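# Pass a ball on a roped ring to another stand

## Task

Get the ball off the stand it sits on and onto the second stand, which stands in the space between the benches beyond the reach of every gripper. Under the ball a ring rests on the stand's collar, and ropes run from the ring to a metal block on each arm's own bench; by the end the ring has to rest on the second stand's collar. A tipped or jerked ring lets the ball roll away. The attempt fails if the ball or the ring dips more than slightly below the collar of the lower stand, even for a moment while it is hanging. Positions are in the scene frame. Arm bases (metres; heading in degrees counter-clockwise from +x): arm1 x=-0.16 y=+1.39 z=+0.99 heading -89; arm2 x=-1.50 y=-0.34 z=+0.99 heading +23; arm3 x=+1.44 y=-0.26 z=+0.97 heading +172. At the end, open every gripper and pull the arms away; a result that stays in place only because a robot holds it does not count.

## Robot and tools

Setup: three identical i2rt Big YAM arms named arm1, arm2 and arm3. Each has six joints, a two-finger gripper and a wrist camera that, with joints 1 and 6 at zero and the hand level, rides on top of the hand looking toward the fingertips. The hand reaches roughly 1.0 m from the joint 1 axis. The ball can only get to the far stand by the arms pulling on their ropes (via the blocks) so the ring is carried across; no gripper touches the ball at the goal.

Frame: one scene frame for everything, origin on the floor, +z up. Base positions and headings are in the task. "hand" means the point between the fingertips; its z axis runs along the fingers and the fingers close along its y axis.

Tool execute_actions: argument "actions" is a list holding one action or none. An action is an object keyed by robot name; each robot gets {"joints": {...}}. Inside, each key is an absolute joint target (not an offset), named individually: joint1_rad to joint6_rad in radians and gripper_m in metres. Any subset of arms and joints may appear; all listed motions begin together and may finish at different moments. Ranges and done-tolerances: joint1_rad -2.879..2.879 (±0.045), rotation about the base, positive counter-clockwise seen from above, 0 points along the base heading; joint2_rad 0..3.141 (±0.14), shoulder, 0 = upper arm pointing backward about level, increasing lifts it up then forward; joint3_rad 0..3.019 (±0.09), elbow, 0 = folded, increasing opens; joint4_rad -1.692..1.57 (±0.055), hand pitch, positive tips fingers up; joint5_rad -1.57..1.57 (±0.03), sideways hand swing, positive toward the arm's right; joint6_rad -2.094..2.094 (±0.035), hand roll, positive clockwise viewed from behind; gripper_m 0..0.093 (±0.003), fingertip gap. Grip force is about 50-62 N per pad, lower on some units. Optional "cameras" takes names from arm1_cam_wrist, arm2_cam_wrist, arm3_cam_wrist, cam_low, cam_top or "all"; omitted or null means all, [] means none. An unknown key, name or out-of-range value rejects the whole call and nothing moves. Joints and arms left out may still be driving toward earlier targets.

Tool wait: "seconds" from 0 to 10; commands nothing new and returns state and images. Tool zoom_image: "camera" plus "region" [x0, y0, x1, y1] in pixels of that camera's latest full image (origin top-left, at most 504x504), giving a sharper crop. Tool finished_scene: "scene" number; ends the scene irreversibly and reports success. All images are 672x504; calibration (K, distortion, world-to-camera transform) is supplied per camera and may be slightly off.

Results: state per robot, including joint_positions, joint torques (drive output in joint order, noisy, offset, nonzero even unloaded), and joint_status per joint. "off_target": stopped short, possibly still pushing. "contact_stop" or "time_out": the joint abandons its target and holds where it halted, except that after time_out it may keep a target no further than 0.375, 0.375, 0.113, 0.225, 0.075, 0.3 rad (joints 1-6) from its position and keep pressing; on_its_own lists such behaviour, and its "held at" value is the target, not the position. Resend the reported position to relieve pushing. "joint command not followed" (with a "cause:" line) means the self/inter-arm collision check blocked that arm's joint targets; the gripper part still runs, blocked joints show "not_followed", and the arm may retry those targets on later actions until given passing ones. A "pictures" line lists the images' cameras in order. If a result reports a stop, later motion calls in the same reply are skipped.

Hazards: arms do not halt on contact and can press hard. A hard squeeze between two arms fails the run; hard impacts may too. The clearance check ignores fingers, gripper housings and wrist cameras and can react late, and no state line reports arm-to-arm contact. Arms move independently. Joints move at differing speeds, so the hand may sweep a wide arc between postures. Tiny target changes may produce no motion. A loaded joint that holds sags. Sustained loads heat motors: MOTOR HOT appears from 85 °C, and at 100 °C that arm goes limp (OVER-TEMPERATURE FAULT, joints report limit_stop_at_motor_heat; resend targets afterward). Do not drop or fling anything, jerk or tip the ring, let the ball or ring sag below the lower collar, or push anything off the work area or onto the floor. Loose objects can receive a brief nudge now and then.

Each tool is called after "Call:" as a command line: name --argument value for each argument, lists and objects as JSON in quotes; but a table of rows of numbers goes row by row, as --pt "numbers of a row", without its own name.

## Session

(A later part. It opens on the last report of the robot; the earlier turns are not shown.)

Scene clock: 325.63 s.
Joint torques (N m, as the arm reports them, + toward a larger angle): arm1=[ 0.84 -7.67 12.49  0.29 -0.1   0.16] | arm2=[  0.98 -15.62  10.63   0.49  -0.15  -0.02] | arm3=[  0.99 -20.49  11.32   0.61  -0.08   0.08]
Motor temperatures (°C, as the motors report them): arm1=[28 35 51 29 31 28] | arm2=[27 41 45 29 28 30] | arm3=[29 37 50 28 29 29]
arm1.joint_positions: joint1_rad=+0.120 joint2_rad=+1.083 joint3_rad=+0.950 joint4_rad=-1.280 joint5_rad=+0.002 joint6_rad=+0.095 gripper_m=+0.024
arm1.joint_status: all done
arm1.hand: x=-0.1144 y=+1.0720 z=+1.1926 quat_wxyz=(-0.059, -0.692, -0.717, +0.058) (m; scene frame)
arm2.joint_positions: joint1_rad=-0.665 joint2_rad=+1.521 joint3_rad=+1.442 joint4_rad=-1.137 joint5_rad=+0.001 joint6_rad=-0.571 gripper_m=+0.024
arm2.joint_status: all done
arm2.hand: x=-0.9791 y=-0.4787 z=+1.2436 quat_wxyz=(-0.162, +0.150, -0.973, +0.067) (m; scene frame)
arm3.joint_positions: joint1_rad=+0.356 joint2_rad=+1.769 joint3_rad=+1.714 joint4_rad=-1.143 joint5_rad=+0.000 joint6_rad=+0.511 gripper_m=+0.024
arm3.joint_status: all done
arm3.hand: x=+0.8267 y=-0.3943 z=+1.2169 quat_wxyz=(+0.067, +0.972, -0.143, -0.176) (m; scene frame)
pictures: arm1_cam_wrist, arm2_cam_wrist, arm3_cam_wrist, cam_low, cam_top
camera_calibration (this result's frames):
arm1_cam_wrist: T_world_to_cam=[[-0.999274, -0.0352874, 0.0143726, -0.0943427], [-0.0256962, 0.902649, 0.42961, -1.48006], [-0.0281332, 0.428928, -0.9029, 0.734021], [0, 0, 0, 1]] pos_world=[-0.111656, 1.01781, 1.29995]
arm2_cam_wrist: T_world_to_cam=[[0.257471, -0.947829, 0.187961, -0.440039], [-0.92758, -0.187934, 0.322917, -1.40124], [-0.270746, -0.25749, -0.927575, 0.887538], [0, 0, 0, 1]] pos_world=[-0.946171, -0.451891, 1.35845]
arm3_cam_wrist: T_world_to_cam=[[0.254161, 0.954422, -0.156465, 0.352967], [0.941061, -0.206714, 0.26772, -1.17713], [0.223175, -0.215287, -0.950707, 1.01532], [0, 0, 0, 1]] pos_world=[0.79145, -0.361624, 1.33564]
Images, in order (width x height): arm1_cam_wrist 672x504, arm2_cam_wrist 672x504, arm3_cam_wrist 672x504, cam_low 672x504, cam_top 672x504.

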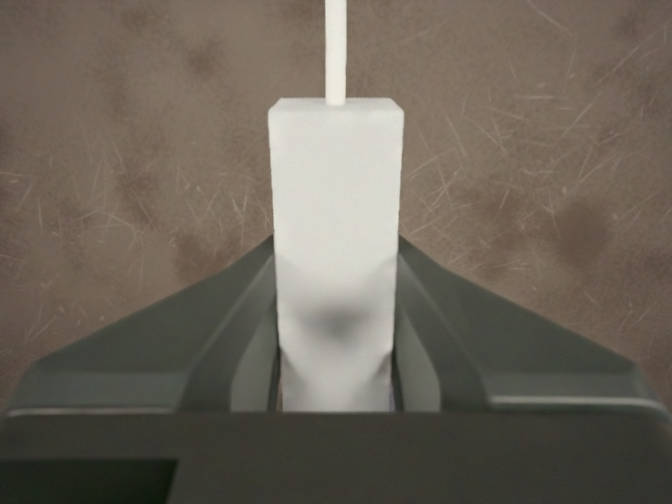

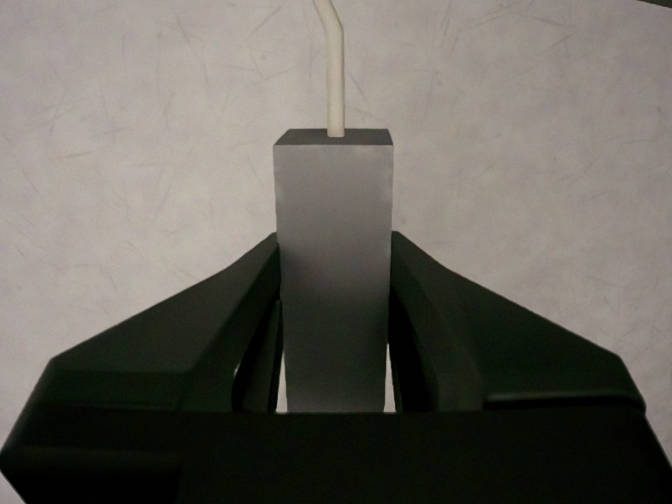

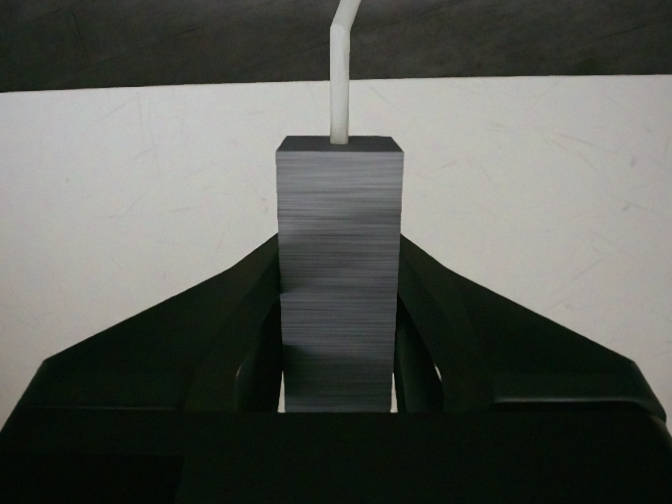

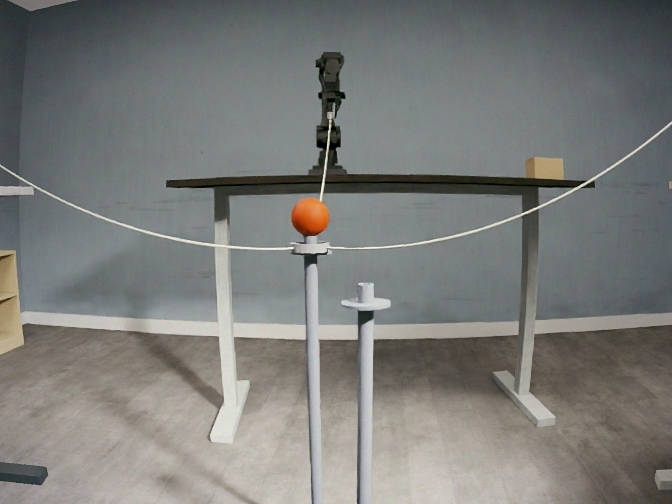

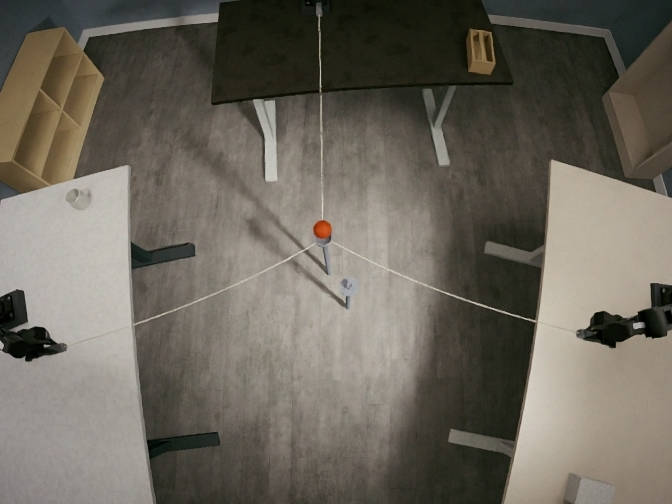

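Call:
execute_actions --actions '[{"arm1": {"joints": {"joint2_rad": 0.958}}, "arm2": {"joints": {"joint2_rad": 1.44}}, "arm3": {"joints": {"joint2_rad": 1.682}}}]' --cameras '["cam_low", "cam_top"]'

Call:
zoom_image --camera "cam_low" --region '[250, 170, 380, 270]'

Call:
zoom_image --camera "cam_top" --region '[295, 205, 355, 265]'

Scene clock: 446.80 s.
Joint torques (N m, as the arm reports them, + toward a larger angle): arm1=[ 0.95 -6.52 12.86  0.53 -0.1   0.16] | arm2=[  0.77 -13.7   10.75   0.68   0.02   0.03] | arm3=[ -0.3  -22.12  11.43   0.68  -0.17   0.02]
Motor temperatures (°C, as the motors report them): arm1=[28 34 51 29 31 28] | arm2=[27 41 45 29 28 30] | arm3=[29 37 52 28 29 29]
arm1.joint_positions: joint1_rad=+0.120 joint2_rad=+0.962 joint3_rad=+0.950 joint4_rad=-1.281 joint5_rad=+0.002 joint6_rad=+0.095 gripper_m=+0.024
arm1.joint_status: all done
arm1.hand: x=-0.1154 y=+1.0832 z=+1.2280 quat_wxyz=(-0.106, -0.687, -0.713, +0.095) (m; scene frame)
arm2.joint_positions: joint1_rad=-0.661 joint2_rad=+1.437 joint3_rad=+1.442 joint4_rad=-1.137 joint5_rad=-0.003 joint6_rad=-0.573 gripper_m=+0.024
arm2.joint_status: all done
arm2.hand: x=-0.9900 y=-0.4736 z=+1.2862 quat_wxyz=(-0.201, +0.152, -0.964, +0.082) (m; scene frame)
arm3.joint_positions: joint1_rad=+0.356 joint2_rad=+1.716 joint3_rad=+1.714 joint4_rad=-1.143 joint5_rad=+0.003 joint6_rad=+0.513 gripper_m=+0.024
arm3.joint_status: all done
arm3.hand: x=+0.8331 y=-0.3923 z=+1.2487 quat_wxyz=(+0.075, +0.966, -0.144, -0.200) (m; scene frame)
pictures: cam_low, cam_top
Images, in order (width x height): cam_low 672x504, cam_top 672x504.

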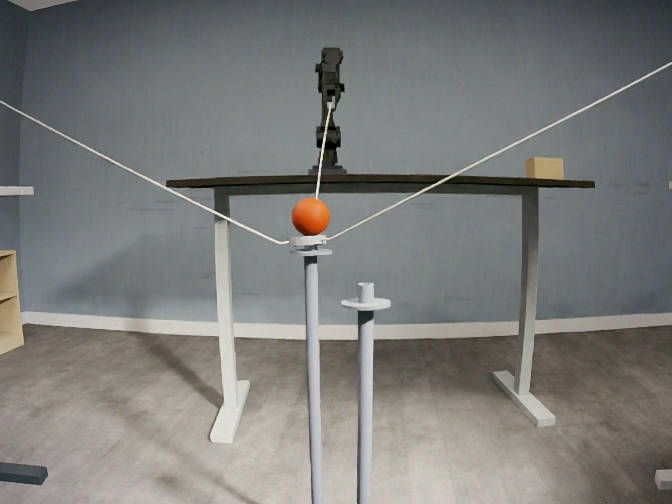

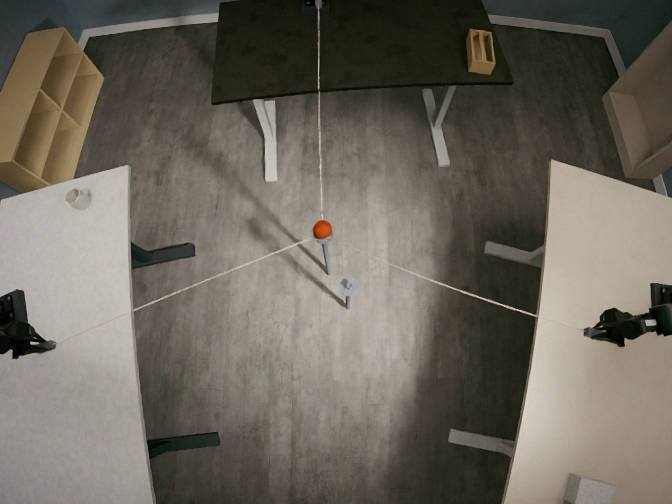

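Region (250, 170, 380, 270) of cam_low's 672x504 image, scaled by 3.877, with more detail than that image has; it fills the top 388 rows of this view, and the rest is white.

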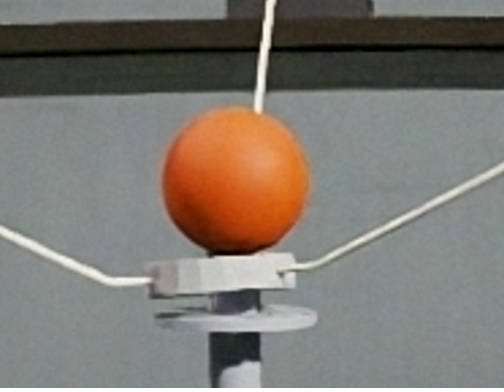

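Region (295, 205, 355, 265) of cam_top's 672x504 image, scaled by 8.400, with more detail than that image has.

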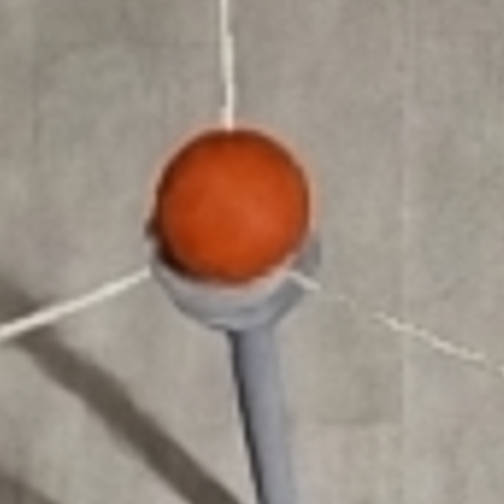

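Call:
execute_actions --actions '[]' --cameras '["cam_low", "cam_top"]'

Call:
zoom_image --camera "cam_low" --region '[250, 170, 380, 270]'

Call:
zoom_image --camera "cam_top" --region '[295, 205, 355, 265]'

Scene clock: 453.43 s.
Joint torques (N m, as the arm reports them, + toward a larger angle): arm1=[ 0.97 -6.37 12.8   0.51 -0.11  0.15] | arm2=[  0.42 -13.51  10.7    0.62   0.     0.01] | arm3=[  0.57 -21.94  11.43   0.76  -0.17   0.01]
Motor temperatures (°C, as the motors report them): arm1=[28 34 52 29 31 28] | arm2=[27 41 45 29 28 30] | arm3=[29 38 52 28 29 29]
arm1.joint_positions: joint1_rad=+0.120 joint2_rad=+0.962 joint3_rad=+0.950 joint4_rad=-1.281 joint5_rad=+0.002 joint6_rad=+0.095 gripper_m=+0.024
arm1.joint_status: all done
arm1.hand: x=-0.1154 y=+1.0832 z=+1.2280 quat_wxyz=(-0.106, -0.687, -0.713, +0.095) (m; scene frame)
arm2.joint_positions: joint1_rad=-0.660 joint2_rad=+1.437 joint3_rad=+1.442 joint4_rad=-1.137 joint5_rad=-0.003 joint6_rad=-0.574 gripper_m=+0.024
arm2.joint_status: all done
arm2.hand: x=-0.9899 y=-0.4732 z=+1.2862 quat_wxyz=(-0.201, +0.153, -0.964, +0.082) (m; scene frame)
arm3.joint_positions: joint1_rad=+0.356 joint2_rad=+1.716 joint3_rad=+1.714 joint4_rad=-1.143 joint5_rad=+0.003 joint6_rad=+0.514 gripper_m=+0.024
arm3.joint_status: all done
arm3.hand: x=+0.8331 y=-0.3923 z=+1.2487 quat_wxyz=(+0.075, +0.966, -0.144, -0.200) (m; scene frame)
pictures: cam_low, cam_top
Images, in order (width x height): cam_low 672x504, cam_top 672x504.

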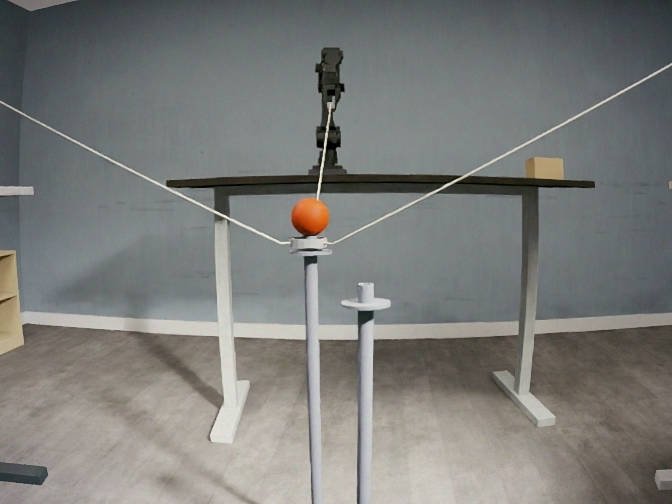

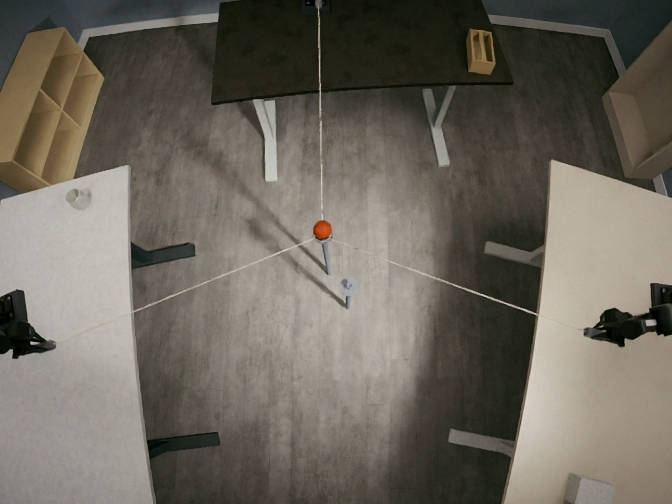

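Region (250, 170, 380, 270) of cam_low's 672x504 image, scaled by 3.877, with more detail than that image has; it fills the top 388 rows of this view, and the rest is white.

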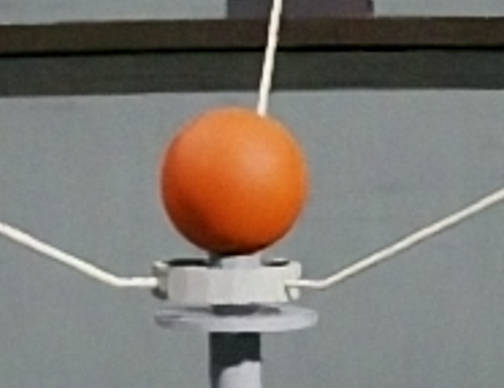

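Region (295, 205, 355, 265) of cam_top's 672x504 image, scaled by 8.400, with more detail than that image has.

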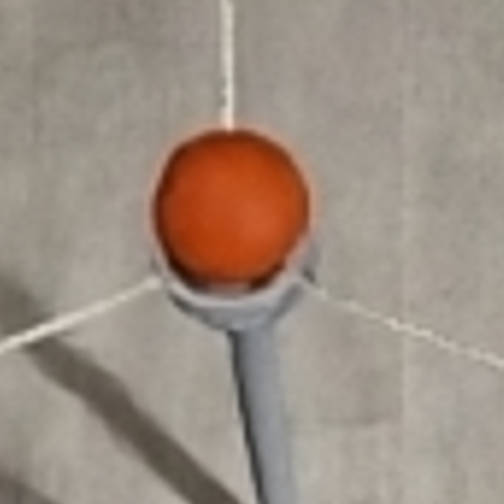

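Call:
execute_actions --actions '[{"arm1": {"joints": {"joint2_rad": 0.846}}, "arm2": {"joints": {"joint2_rad": 1.358}}, "arm3": {"joints": {"joint2_rad": 1.6}}}]' --cameras '["cam_low", "cam_top"]'

Call:
zoom_image --camera "cam_low" --region '[250, 160, 380, 270]'

Scene clock: 513.53 s.
Joint torques (N m, as the arm reports them, + toward a larger angle): arm1=[ 0.94 -5.54 12.98  0.69 -0.11  0.16] | arm2=[  0.18 -13.59  10.89   0.77   0.13   0.07] | arm3=[  0.98 -20.49  11.71   0.85  -0.25   0.02]
Motor temperatures (°C, as the motors report them): arm1=[28 33 52 29 31 28] | arm2=[27 40 45 29 28 30] | arm3=[29 38 53 28 29 29]
arm1.joint_positions: joint1_rad=+0.120 joint2_rad=+0.855 joint3_rad=+0.950 joint4_rad=-1.281 joint5_rad=+0.002 joint6_rad=+0.095 gripper_m=+0.024
arm1.joint_status: all done
arm1.hand: x=-0.1167 y=+1.0967 z=+1.2583 quat_wxyz=(-0.147, -0.681, -0.706, +0.128) (m; scene frame)
arm2.joint_positions: joint1_rad=-0.656 joint2_rad=+1.366 joint3_rad=+1.442 joint4_rad=-1.137 joint5_rad=-0.006 joint6_rad=-0.576 gripper_m=+0.024
arm2.joint_status: all done
arm2.hand: x=-1.0017 y=-0.4676 z=+1.3217 quat_wxyz=(-0.233, +0.155, -0.955, +0.095) (m; scene frame)
arm3.joint_positions: joint1_rad=+0.355 joint2_rad=+1.633 joint3_rad=+1.714 joint4_rad=-1.143 joint5_rad=+0.005 joint6_rad=+0.516 gripper_m=+0.024
arm3.joint_status: all done
arm3.hand: x=+0.8467 y=-0.3887 z=+1.2986 quat_wxyz=(+0.089, +0.956, -0.144, -0.238) (m; scene frame)
pictures: cam_low, cam_top
Images, in order (width x height): cam_low 672x504, cam_top 672x504.

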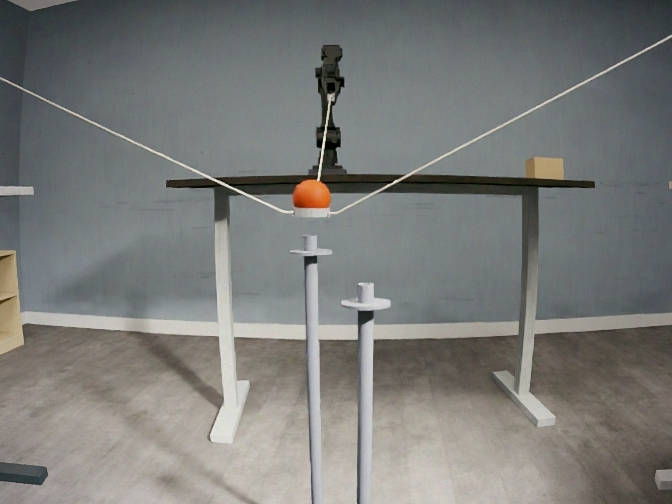

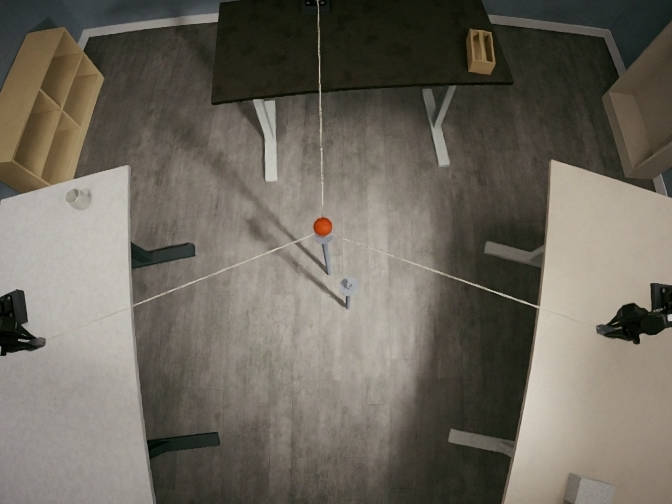

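Region (250, 160, 380, 270) of cam_low's 672x504 image, scaled by 3.877, with more detail than that image has; it fills the top 426 rows of this view, and the rest is white.

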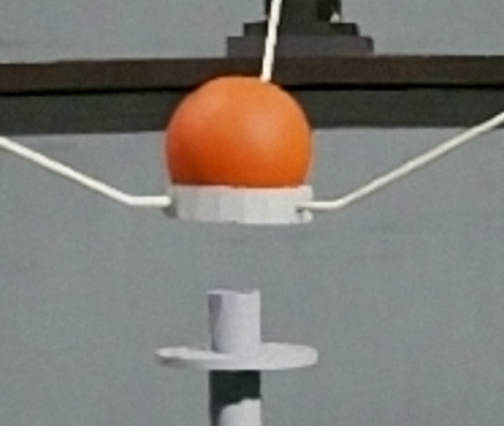

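Call:
execute_actions --actions '[]' --cameras '["cam_low", "cam_top"]'

Call:
zoom_image --camera "cam_low" --region '[250, 160, 380, 270]'

Call:
zoom_image --camera "cam_top" --region '[295, 205, 355, 265]'

Scene clock: 633.53 s.
Joint torques (N m, as the arm reports them, + toward a larger angle): arm1=[ 0.88 -5.42 13.    0.69 -0.1   0.16] | arm2=[ -0.1  -13.57  10.77   0.73   0.15   0.05] | arm3=[  0.63 -20.48  11.55   0.87  -0.24   0.03]
Motor temperatures (°C, as the motors report them): arm1=[28 33 53 29 31 28] | arm2=[27 39 45 29 28 30] | arm3=[29 38 54 28 29 29]
arm1.joint_positions: joint1_rad=+0.120 joint2_rad=+0.855 joint3_rad=+0.950 joint4_rad=-1.281 joint5_rad=+0.002 joint6_rad=+0.095 gripper_m=+0.024
arm1.joint_status: all done
arm1.hand: x=-0.1167 y=+1.0967 z=+1.2583 quat_wxyz=(-0.147, -0.681, -0.706, +0.128) (m; scene frame)
arm2.joint_positions: joint1_rad=-0.656 joint2_rad=+1.366 joint3_rad=+1.442 joint4_rad=-1.137 joint5_rad=-0.006 joint6_rad=-0.576 gripper_m=+0.024
arm2.joint_status: all done
arm2.hand: x=-1.0017 y=-0.4674 z=+1.3217 quat_wxyz=(-0.233, +0.155, -0.955, +0.095) (m; scene frame)
arm3.joint_positions: joint1_rad=+0.355 joint2_rad=+1.633 joint3_rad=+1.714 joint4_rad=-1.143 joint5_rad=+0.005 joint6_rad=+0.516 gripper_m=+0.024
arm3.joint_status: all done
arm3.hand: x=+0.8467 y=-0.3887 z=+1.2986 quat_wxyz=(+0.089, +0.956, -0.144, -0.238) (m; scene frame)
pictures: cam_low, cam_top
Images, in order (width x height): cam_low 672x504, cam_top 672x504.

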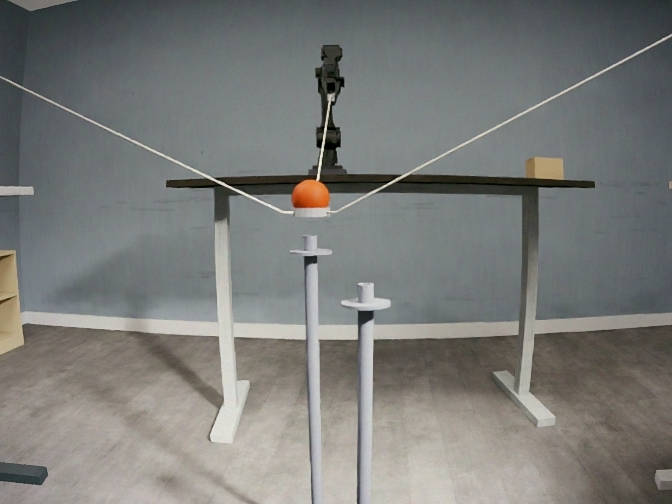

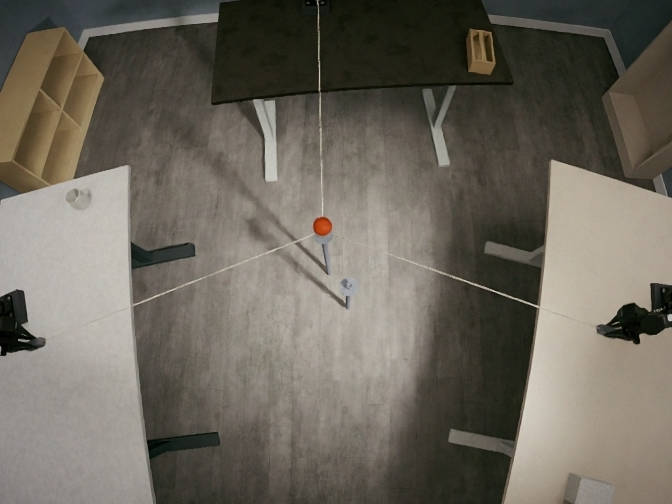

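Region (250, 160, 380, 270) of cam_low's 672x504 image, scaled by 3.877, with more detail than that image has; it fills the top 426 rows of this view, and the rest is white.

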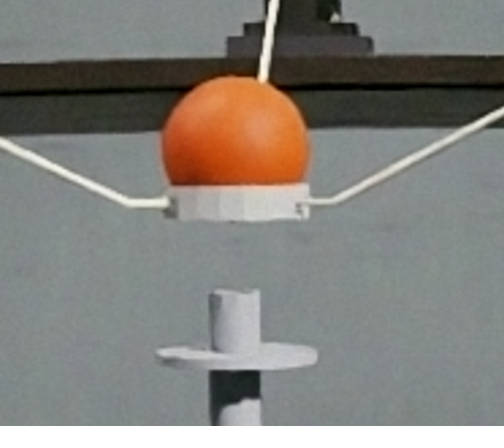

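Region (295, 205, 355, 265) of cam_top's 672x504 image, scaled by 8.400, with more detail than that image has.

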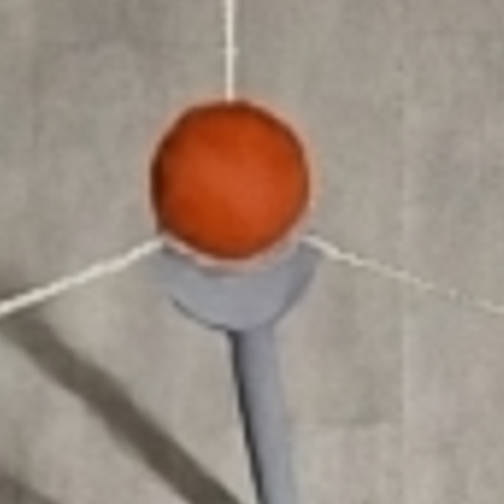

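Call:
execute_actions --actions '[{"arm1": {"joints": {"joint1_rad": 0.176, "joint2_rad": 1.05, "joint3_rad": 1.168}}, "arm2": {"joints": {"joint1_rad": -0.737, "joint2_rad": 1.474, "joint3_rad": 1.613}}, "arm3": {"joints": {"joint1_rad": 0.475}}}]' --cameras '["cam_low", "cam_top"]'

Call:
zoom_image --camera "cam_low" --region '[260, 160, 410, 320]'

Scene clock: 729.80 s.
Joint torques (N m, as the arm reports them, + toward a larger angle): arm1=[ 0.76 -9.51 16.02  0.65 -0.11  0.15] | arm2=[ -0.22 -17.05  15.05   0.85   0.23   0.06] | arm3=[  0.42 -20.6   11.49   0.89  -0.37  -0.05]
Motor temperatures (°C, as the motors report them): arm1=[28 32 53 29 31 28] | arm2=[27 39 46 29 28 30] | arm3=[29 38 55 28 29 29]
arm1.joint_positions: joint1_rad=+0.171 joint2_rad=+1.073 joint3_rad=+1.106 joint4_rad=-1.282 joint5_rad=+0.002 joint6_rad=+0.096 gripper_m=+0.024
arm1.joint_status: all done
arm1.hand: x=-0.0904 y=+1.0372 z=+1.2640 quat_wxyz=(-0.125, -0.667, -0.727, +0.105) (m; scene frame)
arm2.joint_positions: joint1_rad=-0.729 joint2_rad=+1.499 joint3_rad=+1.545 joint4_rad=-1.139 joint5_rad=-0.007 joint6_rad=-0.577 gripper_m=+0.024
arm2.joint_status: all done
arm2.hand: x=-0.9699 y=-0.5171 z=+1.3040 quat_wxyz=(-0.215, +0.122, -0.964, +0.096) (m; scene frame)
arm3.joint_positions: joint1_rad=+0.470 joint2_rad=+1.633 joint3_rad=+1.714 joint4_rad=-1.143 joint5_rad=+0.007 joint6_rad=+0.518 gripper_m=+0.024
arm3.joint_status: all done
arm3.hand: x=+0.8655 y=-0.4560 z=+1.2986 quat_wxyz=(+0.101, +0.963, -0.091, -0.233) (m; scene frame)
pictures: cam_low, cam_top
Images, in order (width x height): cam_low 672x504, cam_top 672x504.

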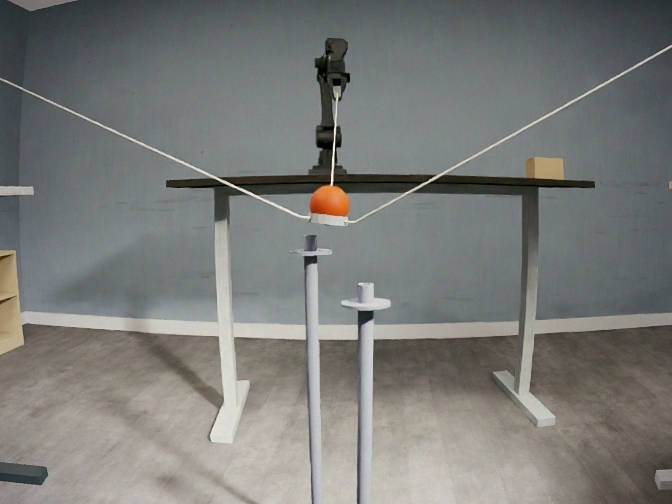

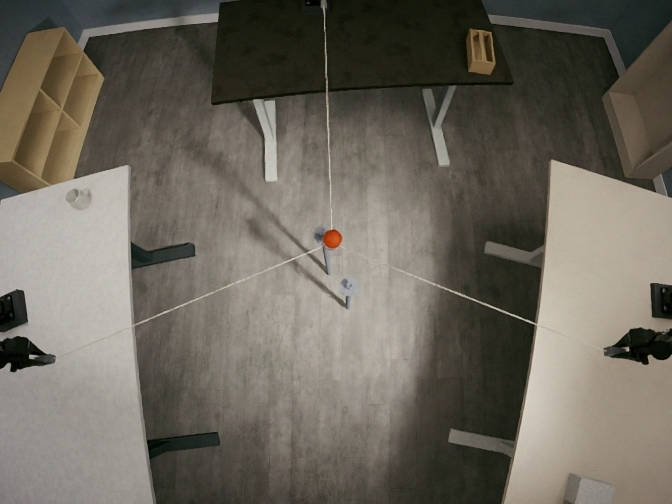

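Region (260, 160, 410, 320) of cam_low's 672x504 image, scaled by 3.150, with more detail than that image has; it fills the left 472 columns of this view, and the rest is white.

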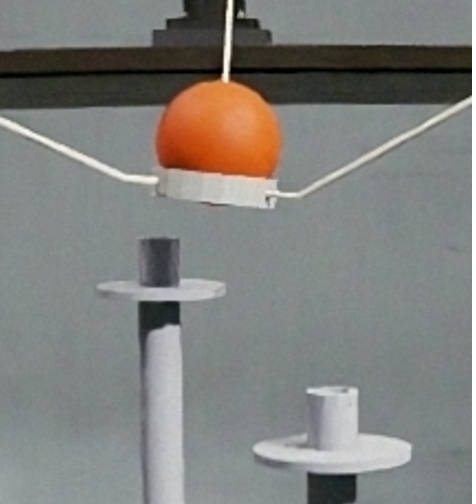

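Call:
execute_actions --actions '[{"arm1": {"joints": {"joint1_rad": 0.215, "joint2_rad": 1.264, "joint3_rad": 1.294}}, "arm2": {"joints": {"joint1_rad": -0.808, "joint2_rad": 1.592, "joint3_rad": 1.718}}, "arm3": {"joints": {"joint1_rad": 0.574, "joint2_rad": 1.61, "joint3_rad": 1.675}}}]' --cameras '["cam_low", "cam_top"]'

Call:
zoom_image --camera "cam_low" --region '[260, 160, 410, 320]'

Scene clock: 748.70 s.
Joint torques (N m, as the arm reports them, + toward a larger angle): arm1=[  0.7  -13.53  14.55   0.52  -0.11   0.15] | arm2=[ -0.54 -17.55  14.33   0.86   0.21   0.12] | arm3=[  0.71 -19.67   9.09   0.78  -0.34   0.01]
Motor temperatures (°C, as the motors report them): arm1=[28 33 56 29 31 28] | arm2=[27 39 50 29 28 30] | arm3=[29 38 55 28 30 29]
arm1.joint_positions: joint1_rad=+0.210 joint2_rad=+1.298 joint3_rad=+1.245 joint4_rad=-1.283 joint5_rad=+0.002 joint6_rad=+0.096 gripper_m=+0.024
arm1.joint_status: all done
arm1.hand: x=-0.0630 y=+0.9774 z=+1.2433 quat_wxyz=(-0.092, -0.657, -0.744, +0.077) (m; scene frame)
arm2.joint_positions: joint1_rad=-0.798 joint2_rad=+1.605 joint3_rad=+1.662 joint4_rad=-1.141 joint5_rad=-0.008 joint6_rad=-0.578 gripper_m=+0.024
arm2.joint_status: all done
arm2.hand: x=-0.9447 y=-0.5696 z=+1.3020 quat_wxyz=(-0.215, +0.088, -0.967, +0.105) (m; scene frame)
arm3.joint_positions: joint1_rad=+0.567 joint2_rad=+1.633 joint3_rad=+1.663 joint4_rad=-1.143 joint5_rad=+0.008 joint6_rad=+0.519 gripper_m=+0.024
arm3.joint_status: all done
arm3.hand: x=+0.8964 y=-0.5072 z=+1.2733 quat_wxyz=(+0.101, +0.972, -0.044, -0.206) (m; scene frame)
pictures: cam_low, cam_top
Images, in order (width x height): cam_low 672x504, cam_top 672x504.

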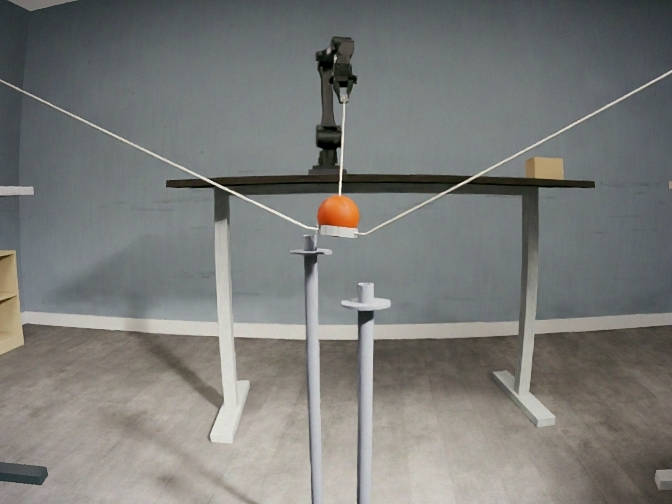

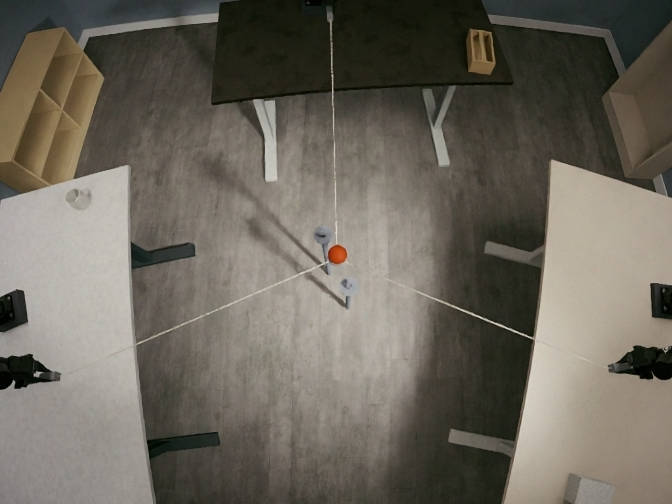

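Region (260, 160, 410, 320) of cam_low's 672x504 image, scaled by 3.150, with more detail than that image has; it fills the left 472 columns of this view, and the rest is white.

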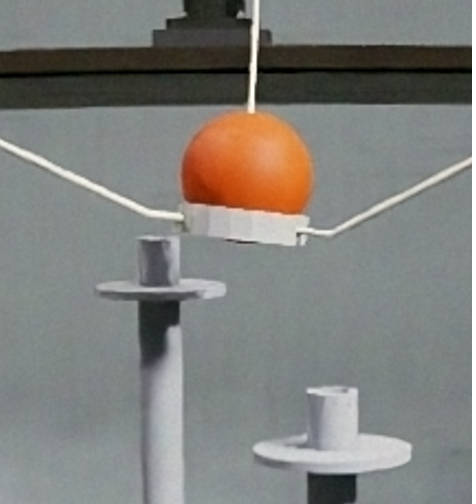

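Call:
execute_actions --actions '[{"arm1": {"joints": {"joint1_rad": 0.245, "joint2_rad": 1.46, "joint3_rad": 1.429}}, "arm2": {"joints": {"joint1_rad": -0.868, "joint2_rad": 1.742, "joint3_rad": 1.83}}, "arm3": {"joints": {"joint1_rad": 0.665, "joint3_rad": 1.611}}}]' --cameras '["cam_low", "cam_top"]'

Call:
zoom_image --camera "cam_low" --region '[280, 180, 420, 320]'

Scene clock: 760.57 s.
Joint torques (N m, as the arm reports them, + toward a larger angle): arm1=[  0.8  -15.96  14.29   0.38  -0.1    0.14] | arm2=[ -0.48 -20.99  14.12   0.74   0.27   0.08] | arm3=[  0.66 -20.07   8.96   0.69  -0.38  -0.03]
Motor temperatures (°C, as the motors report them): arm1=[28 33 56 29 31 28] | arm2=[27 40 50 29 28 30] | arm3=[29 38 53 28 30 29]
arm1.joint_positions: joint1_rad=+0.238 joint2_rad=+1.493 joint3_rad=+1.382 joint4_rad=-1.283 joint5_rad=+0.002 joint6_rad=+0.097 gripper_m=+0.024
arm1.joint_status: all done
arm1.hand: x=-0.0371 y=+0.9229 z=+1.2179 quat_wxyz=(-0.069, -0.648, -0.756, +0.059) (m; scene frame)
arm2.joint_positions: joint1_rad=-0.855 joint2_rad=+1.765 joint3_rad=+1.775 joint4_rad=-1.141 joint5_rad=-0.008 joint6_rad=-0.579 gripper_m=+0.024
arm2.joint_status: all done
arm2.hand: x=-0.9143 y=-0.6215 z=+1.2610 quat_wxyz=(-0.192, +0.062, -0.974, +0.100) (m; scene frame)
arm3.joint_positions: joint1_rad=+0.655 joint2_rad=+1.633 joint3_rad=+1.598 joint4_rad=-1.143 joint5_rad=+0.009 joint6_rad=+0.520 gripper_m=+0.024
arm3.joint_status: all done
arm3.hand: x=+0.9330 y=-0.5474 z=+1.2418 quat_wxyz=(+0.093, +0.980, -0.002, -0.174) (m; scene frame)
pictures: cam_low, cam_top
Images, in order (width x height): cam_low 672x504, cam_top 672x504.

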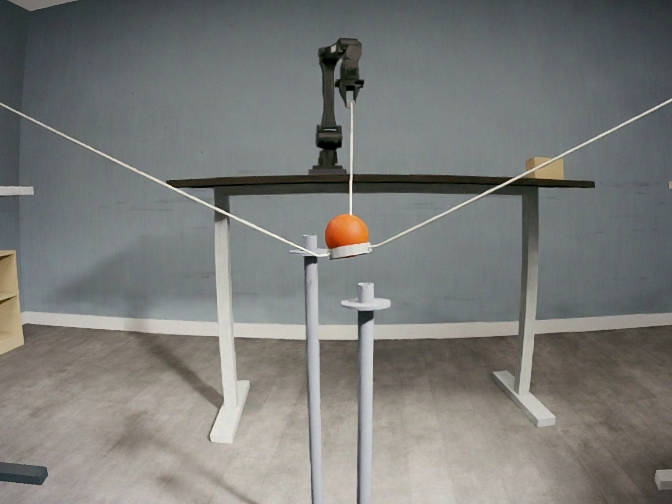

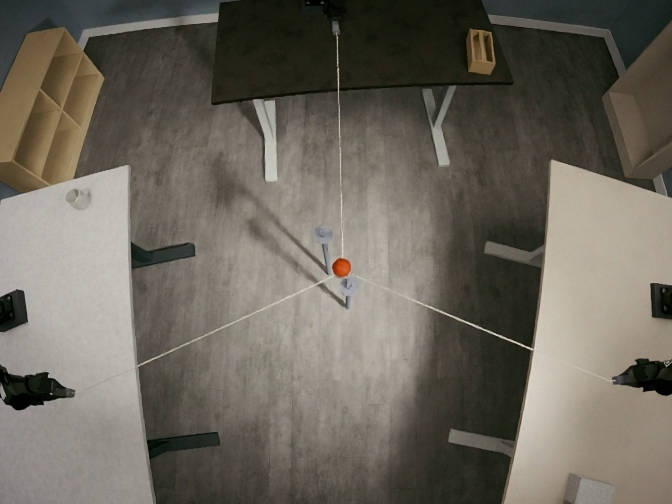

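Region (280, 180, 420, 320) of cam_low's 672x504 image, scaled by 3.600, with more detail than that image has.

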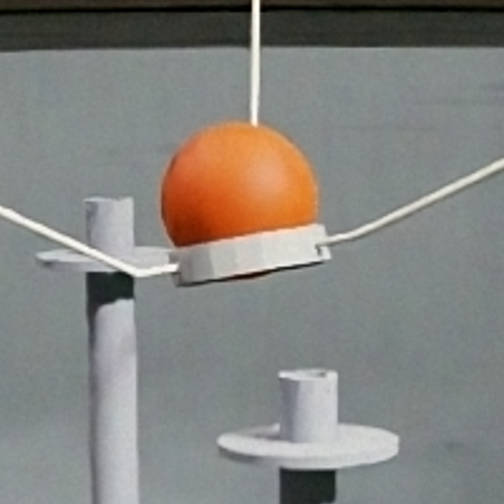

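Call:
zoom_image --camera "cam_top" --region '[320, 250, 380, 310]'

Region (320, 250, 380, 310) of cam_top's 672x504 image, scaled by 8.400, with more detail than that image has.

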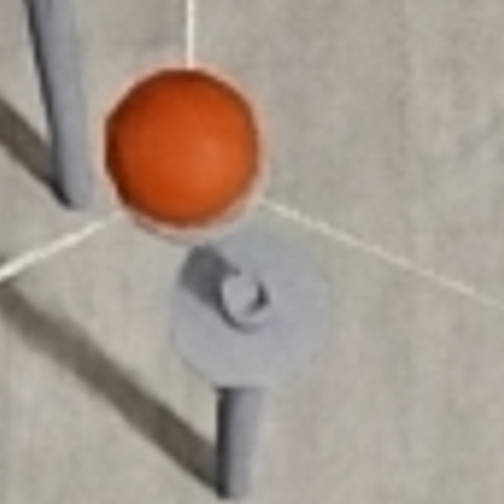

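Call:
execute_actions --actions '[]' --cameras '["cam_low", "cam_top"]'

Call:
zoom_image --camera "cam_low" --region '[300, 200, 420, 320]'

Call:
zoom_image --camera "cam_top" --region '[320, 250, 380, 310]'

Scene clock: 768.27 s.
Joint torques (N m, as the arm reports them, + toward a larger angle): arm1=[  0.81 -16.4   14.34   0.4   -0.11   0.14] | arm2=[ -0.55 -21.26  14.11   0.77   0.25   0.08] | arm3=[  0.94 -19.77   8.95   0.64  -0.38  -0.02]
Motor temperatures (°C, as the motors report them): arm1=[28 33 55 29 31 28] | arm2=[27 40 50 29 28 30] | arm3=[29 38 53 28 30 29]
arm1.joint_positions: joint1_rad=+0.238 joint2_rad=+1.493 joint3_rad=+1.382 joint4_rad=-1.283 joint5_rad=+0.002 joint6_rad=+0.097 gripper_m=+0.024
arm1.joint_status: all done
arm1.hand: x=-0.0371 y=+0.9229 z=+1.2179 quat_wxyz=(-0.069, -0.648, -0.756, +0.059) (m; scene frame)
arm2.joint_positions: joint1_rad=-0.855 joint2_rad=+1.765 joint3_rad=+1.775 joint4_rad=-1.141 joint5_rad=-0.008 joint6_rad=-0.579 gripper_m=+0.024
arm2.joint_status: all done
arm2.hand: x=-0.9143 y=-0.6215 z=+1.2610 quat_wxyz=(-0.192, +0.062, -0.974, +0.100) (m; scene frame)
arm3.joint_positions: joint1_rad=+0.655 joint2_rad=+1.633 joint3_rad=+1.598 joint4_rad=-1.143 joint5_rad=+0.009 joint6_rad=+0.520 gripper_m=+0.024
arm3.joint_status: all done
arm3.hand: x=+0.9330 y=-0.5474 z=+1.2418 quat_wxyz=(+0.093, +0.980, -0.002, -0.174) (m; scene frame)
pictures: cam_low, cam_top
Images, in order (width x height): cam_low 672x504, cam_top 672x504.

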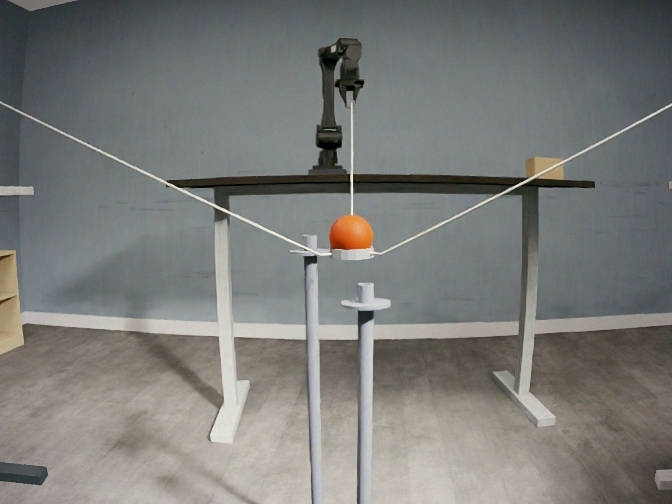

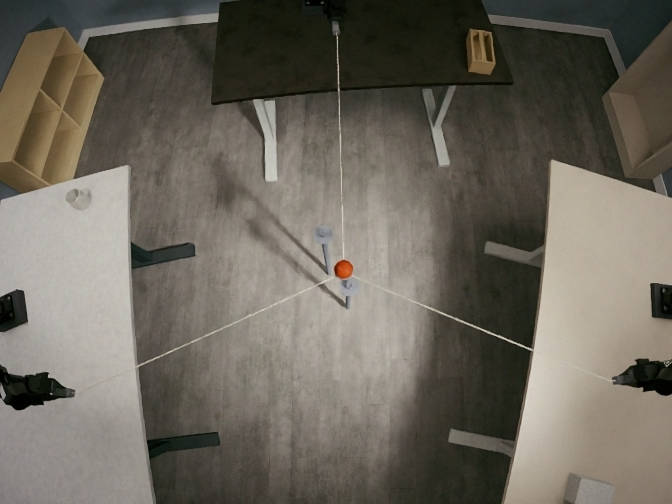

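Region (300, 200, 420, 320) of cam_low's 672x504 image, scaled by 4.200, with more detail than that image has.

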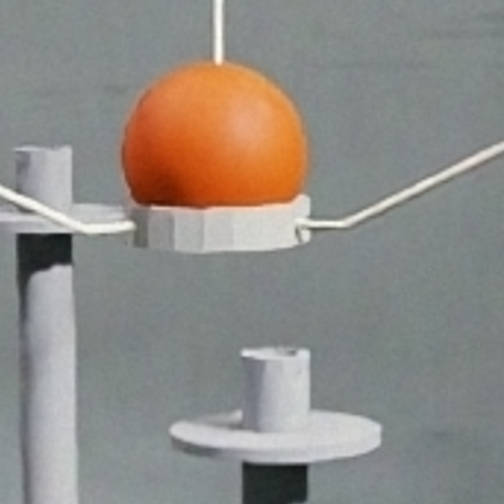

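Region (320, 250, 380, 310) of cam_top's 672x504 image, scaled by 8.400, with more detail than that image has.

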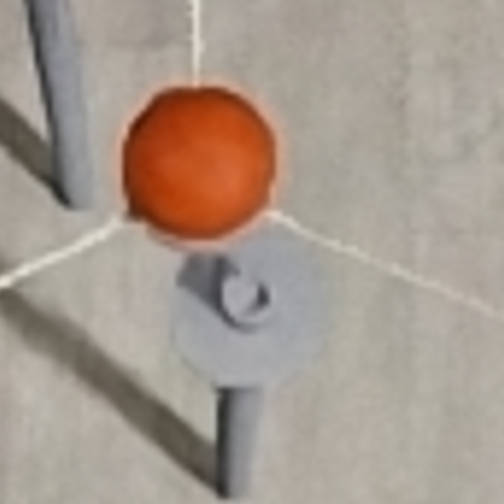

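Call:
execute_actions --actions '[{"arm1": {"joints": {"joint1_rad": 0.264, "joint2_rad": 1.616, "joint3_rad": 1.573}}, "arm2": {"joints": {"joint1_rad": -0.918, "joint2_rad": 1.864, "joint3_rad": 1.972}}, "arm3": {"joints": {"joint1_rad": 0.754, "joint3_rad": 1.586}}}]' --cameras '["cam_low", "cam_top"]'

Call:
zoom_image --camera "cam_low" --region '[305, 200, 425, 320]'

Scene clock: 835.73 s.
Joint torques (N m, as the arm reports them, + toward a larger angle): arm1=[  0.85 -17.88  14.75   0.33  -0.11   0.15] | arm2=[ -0.03 -21.54  14.98   0.96   0.25   0.09] | arm3=[ -0.14 -19.72   8.78   0.62  -0.38  -0.05]
Motor temperatures (°C, as the motors report them): arm1=[28 34 56 29 31 28] | arm2=[27 42 51 29 28 30] | arm3=[29 38 51 28 30 29]
arm1.joint_positions: joint1_rad=+0.255 joint2_rad=+1.641 joint3_rad=+1.520 joint4_rad=-1.283 joint5_rad=+0.002 joint6_rad=+0.097 gripper_m=+0.024
arm1.joint_status: all done
arm1.hand: x=-0.0156 y=+0.8733 z=+1.2040 quat_wxyz=(-0.065, -0.643, -0.761, +0.056) (m; scene frame)
arm2.joint_positions: joint1_rad=-0.901 joint2_rad=+1.873 joint3_rad=+1.906 joint4_rad=-1.142 joint5_rad=-0.008 joint6_rad=-0.580 gripper_m=+0.024
arm2.joint_status: all done
arm2.hand: x=-0.8908 y=-0.6685 z=+1.2544 quat_wxyz=(-0.199, +0.040, -0.973, +0.109) (m; scene frame)
arm3.joint_positions: joint1_rad=+0.743 joint2_rad=+1.633 joint3_rad=+1.578 joint4_rad=-1.143 joint5_rad=+0.009 joint6_rad=+0.521 gripper_m=+0.024
arm3.joint_status: all done
arm3.hand: x=+0.9643 y=-0.5884 z=+1.2323 quat_wxyz=(+0.096, +0.981, +0.041, -0.162) (m; scene frame)
pictures: cam_low, cam_top
Images, in order (width x height): cam_low 672x504, cam_top 672x504.

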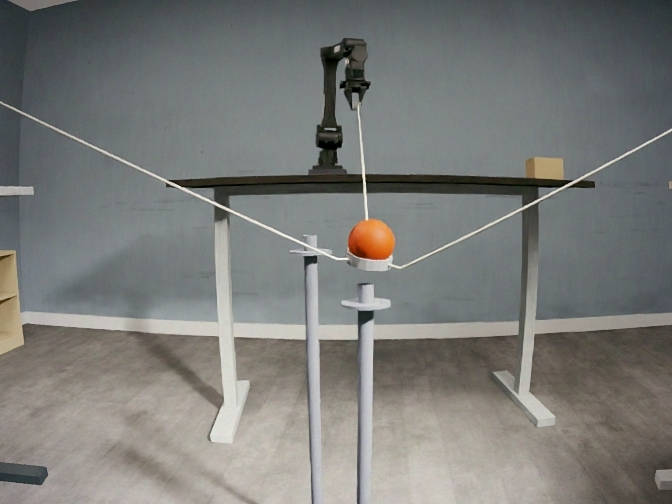

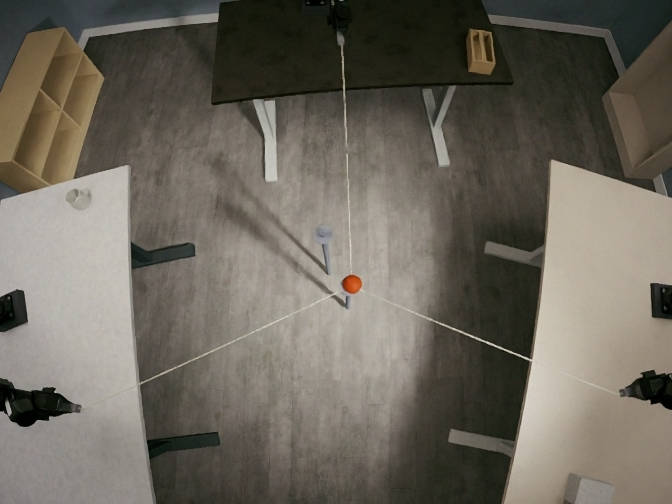

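Region (305, 200, 425, 320) of cam_low's 672x504 image, scaled by 4.200, with more detail than that image has.

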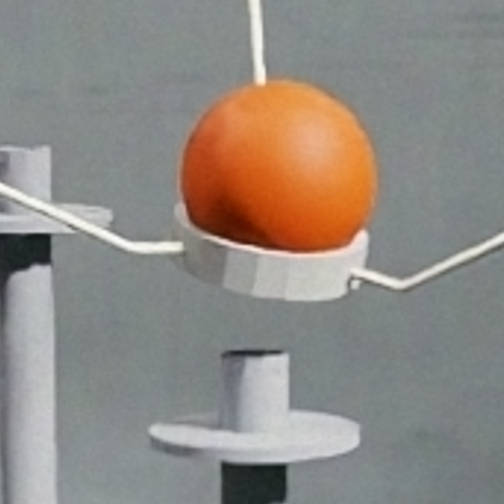

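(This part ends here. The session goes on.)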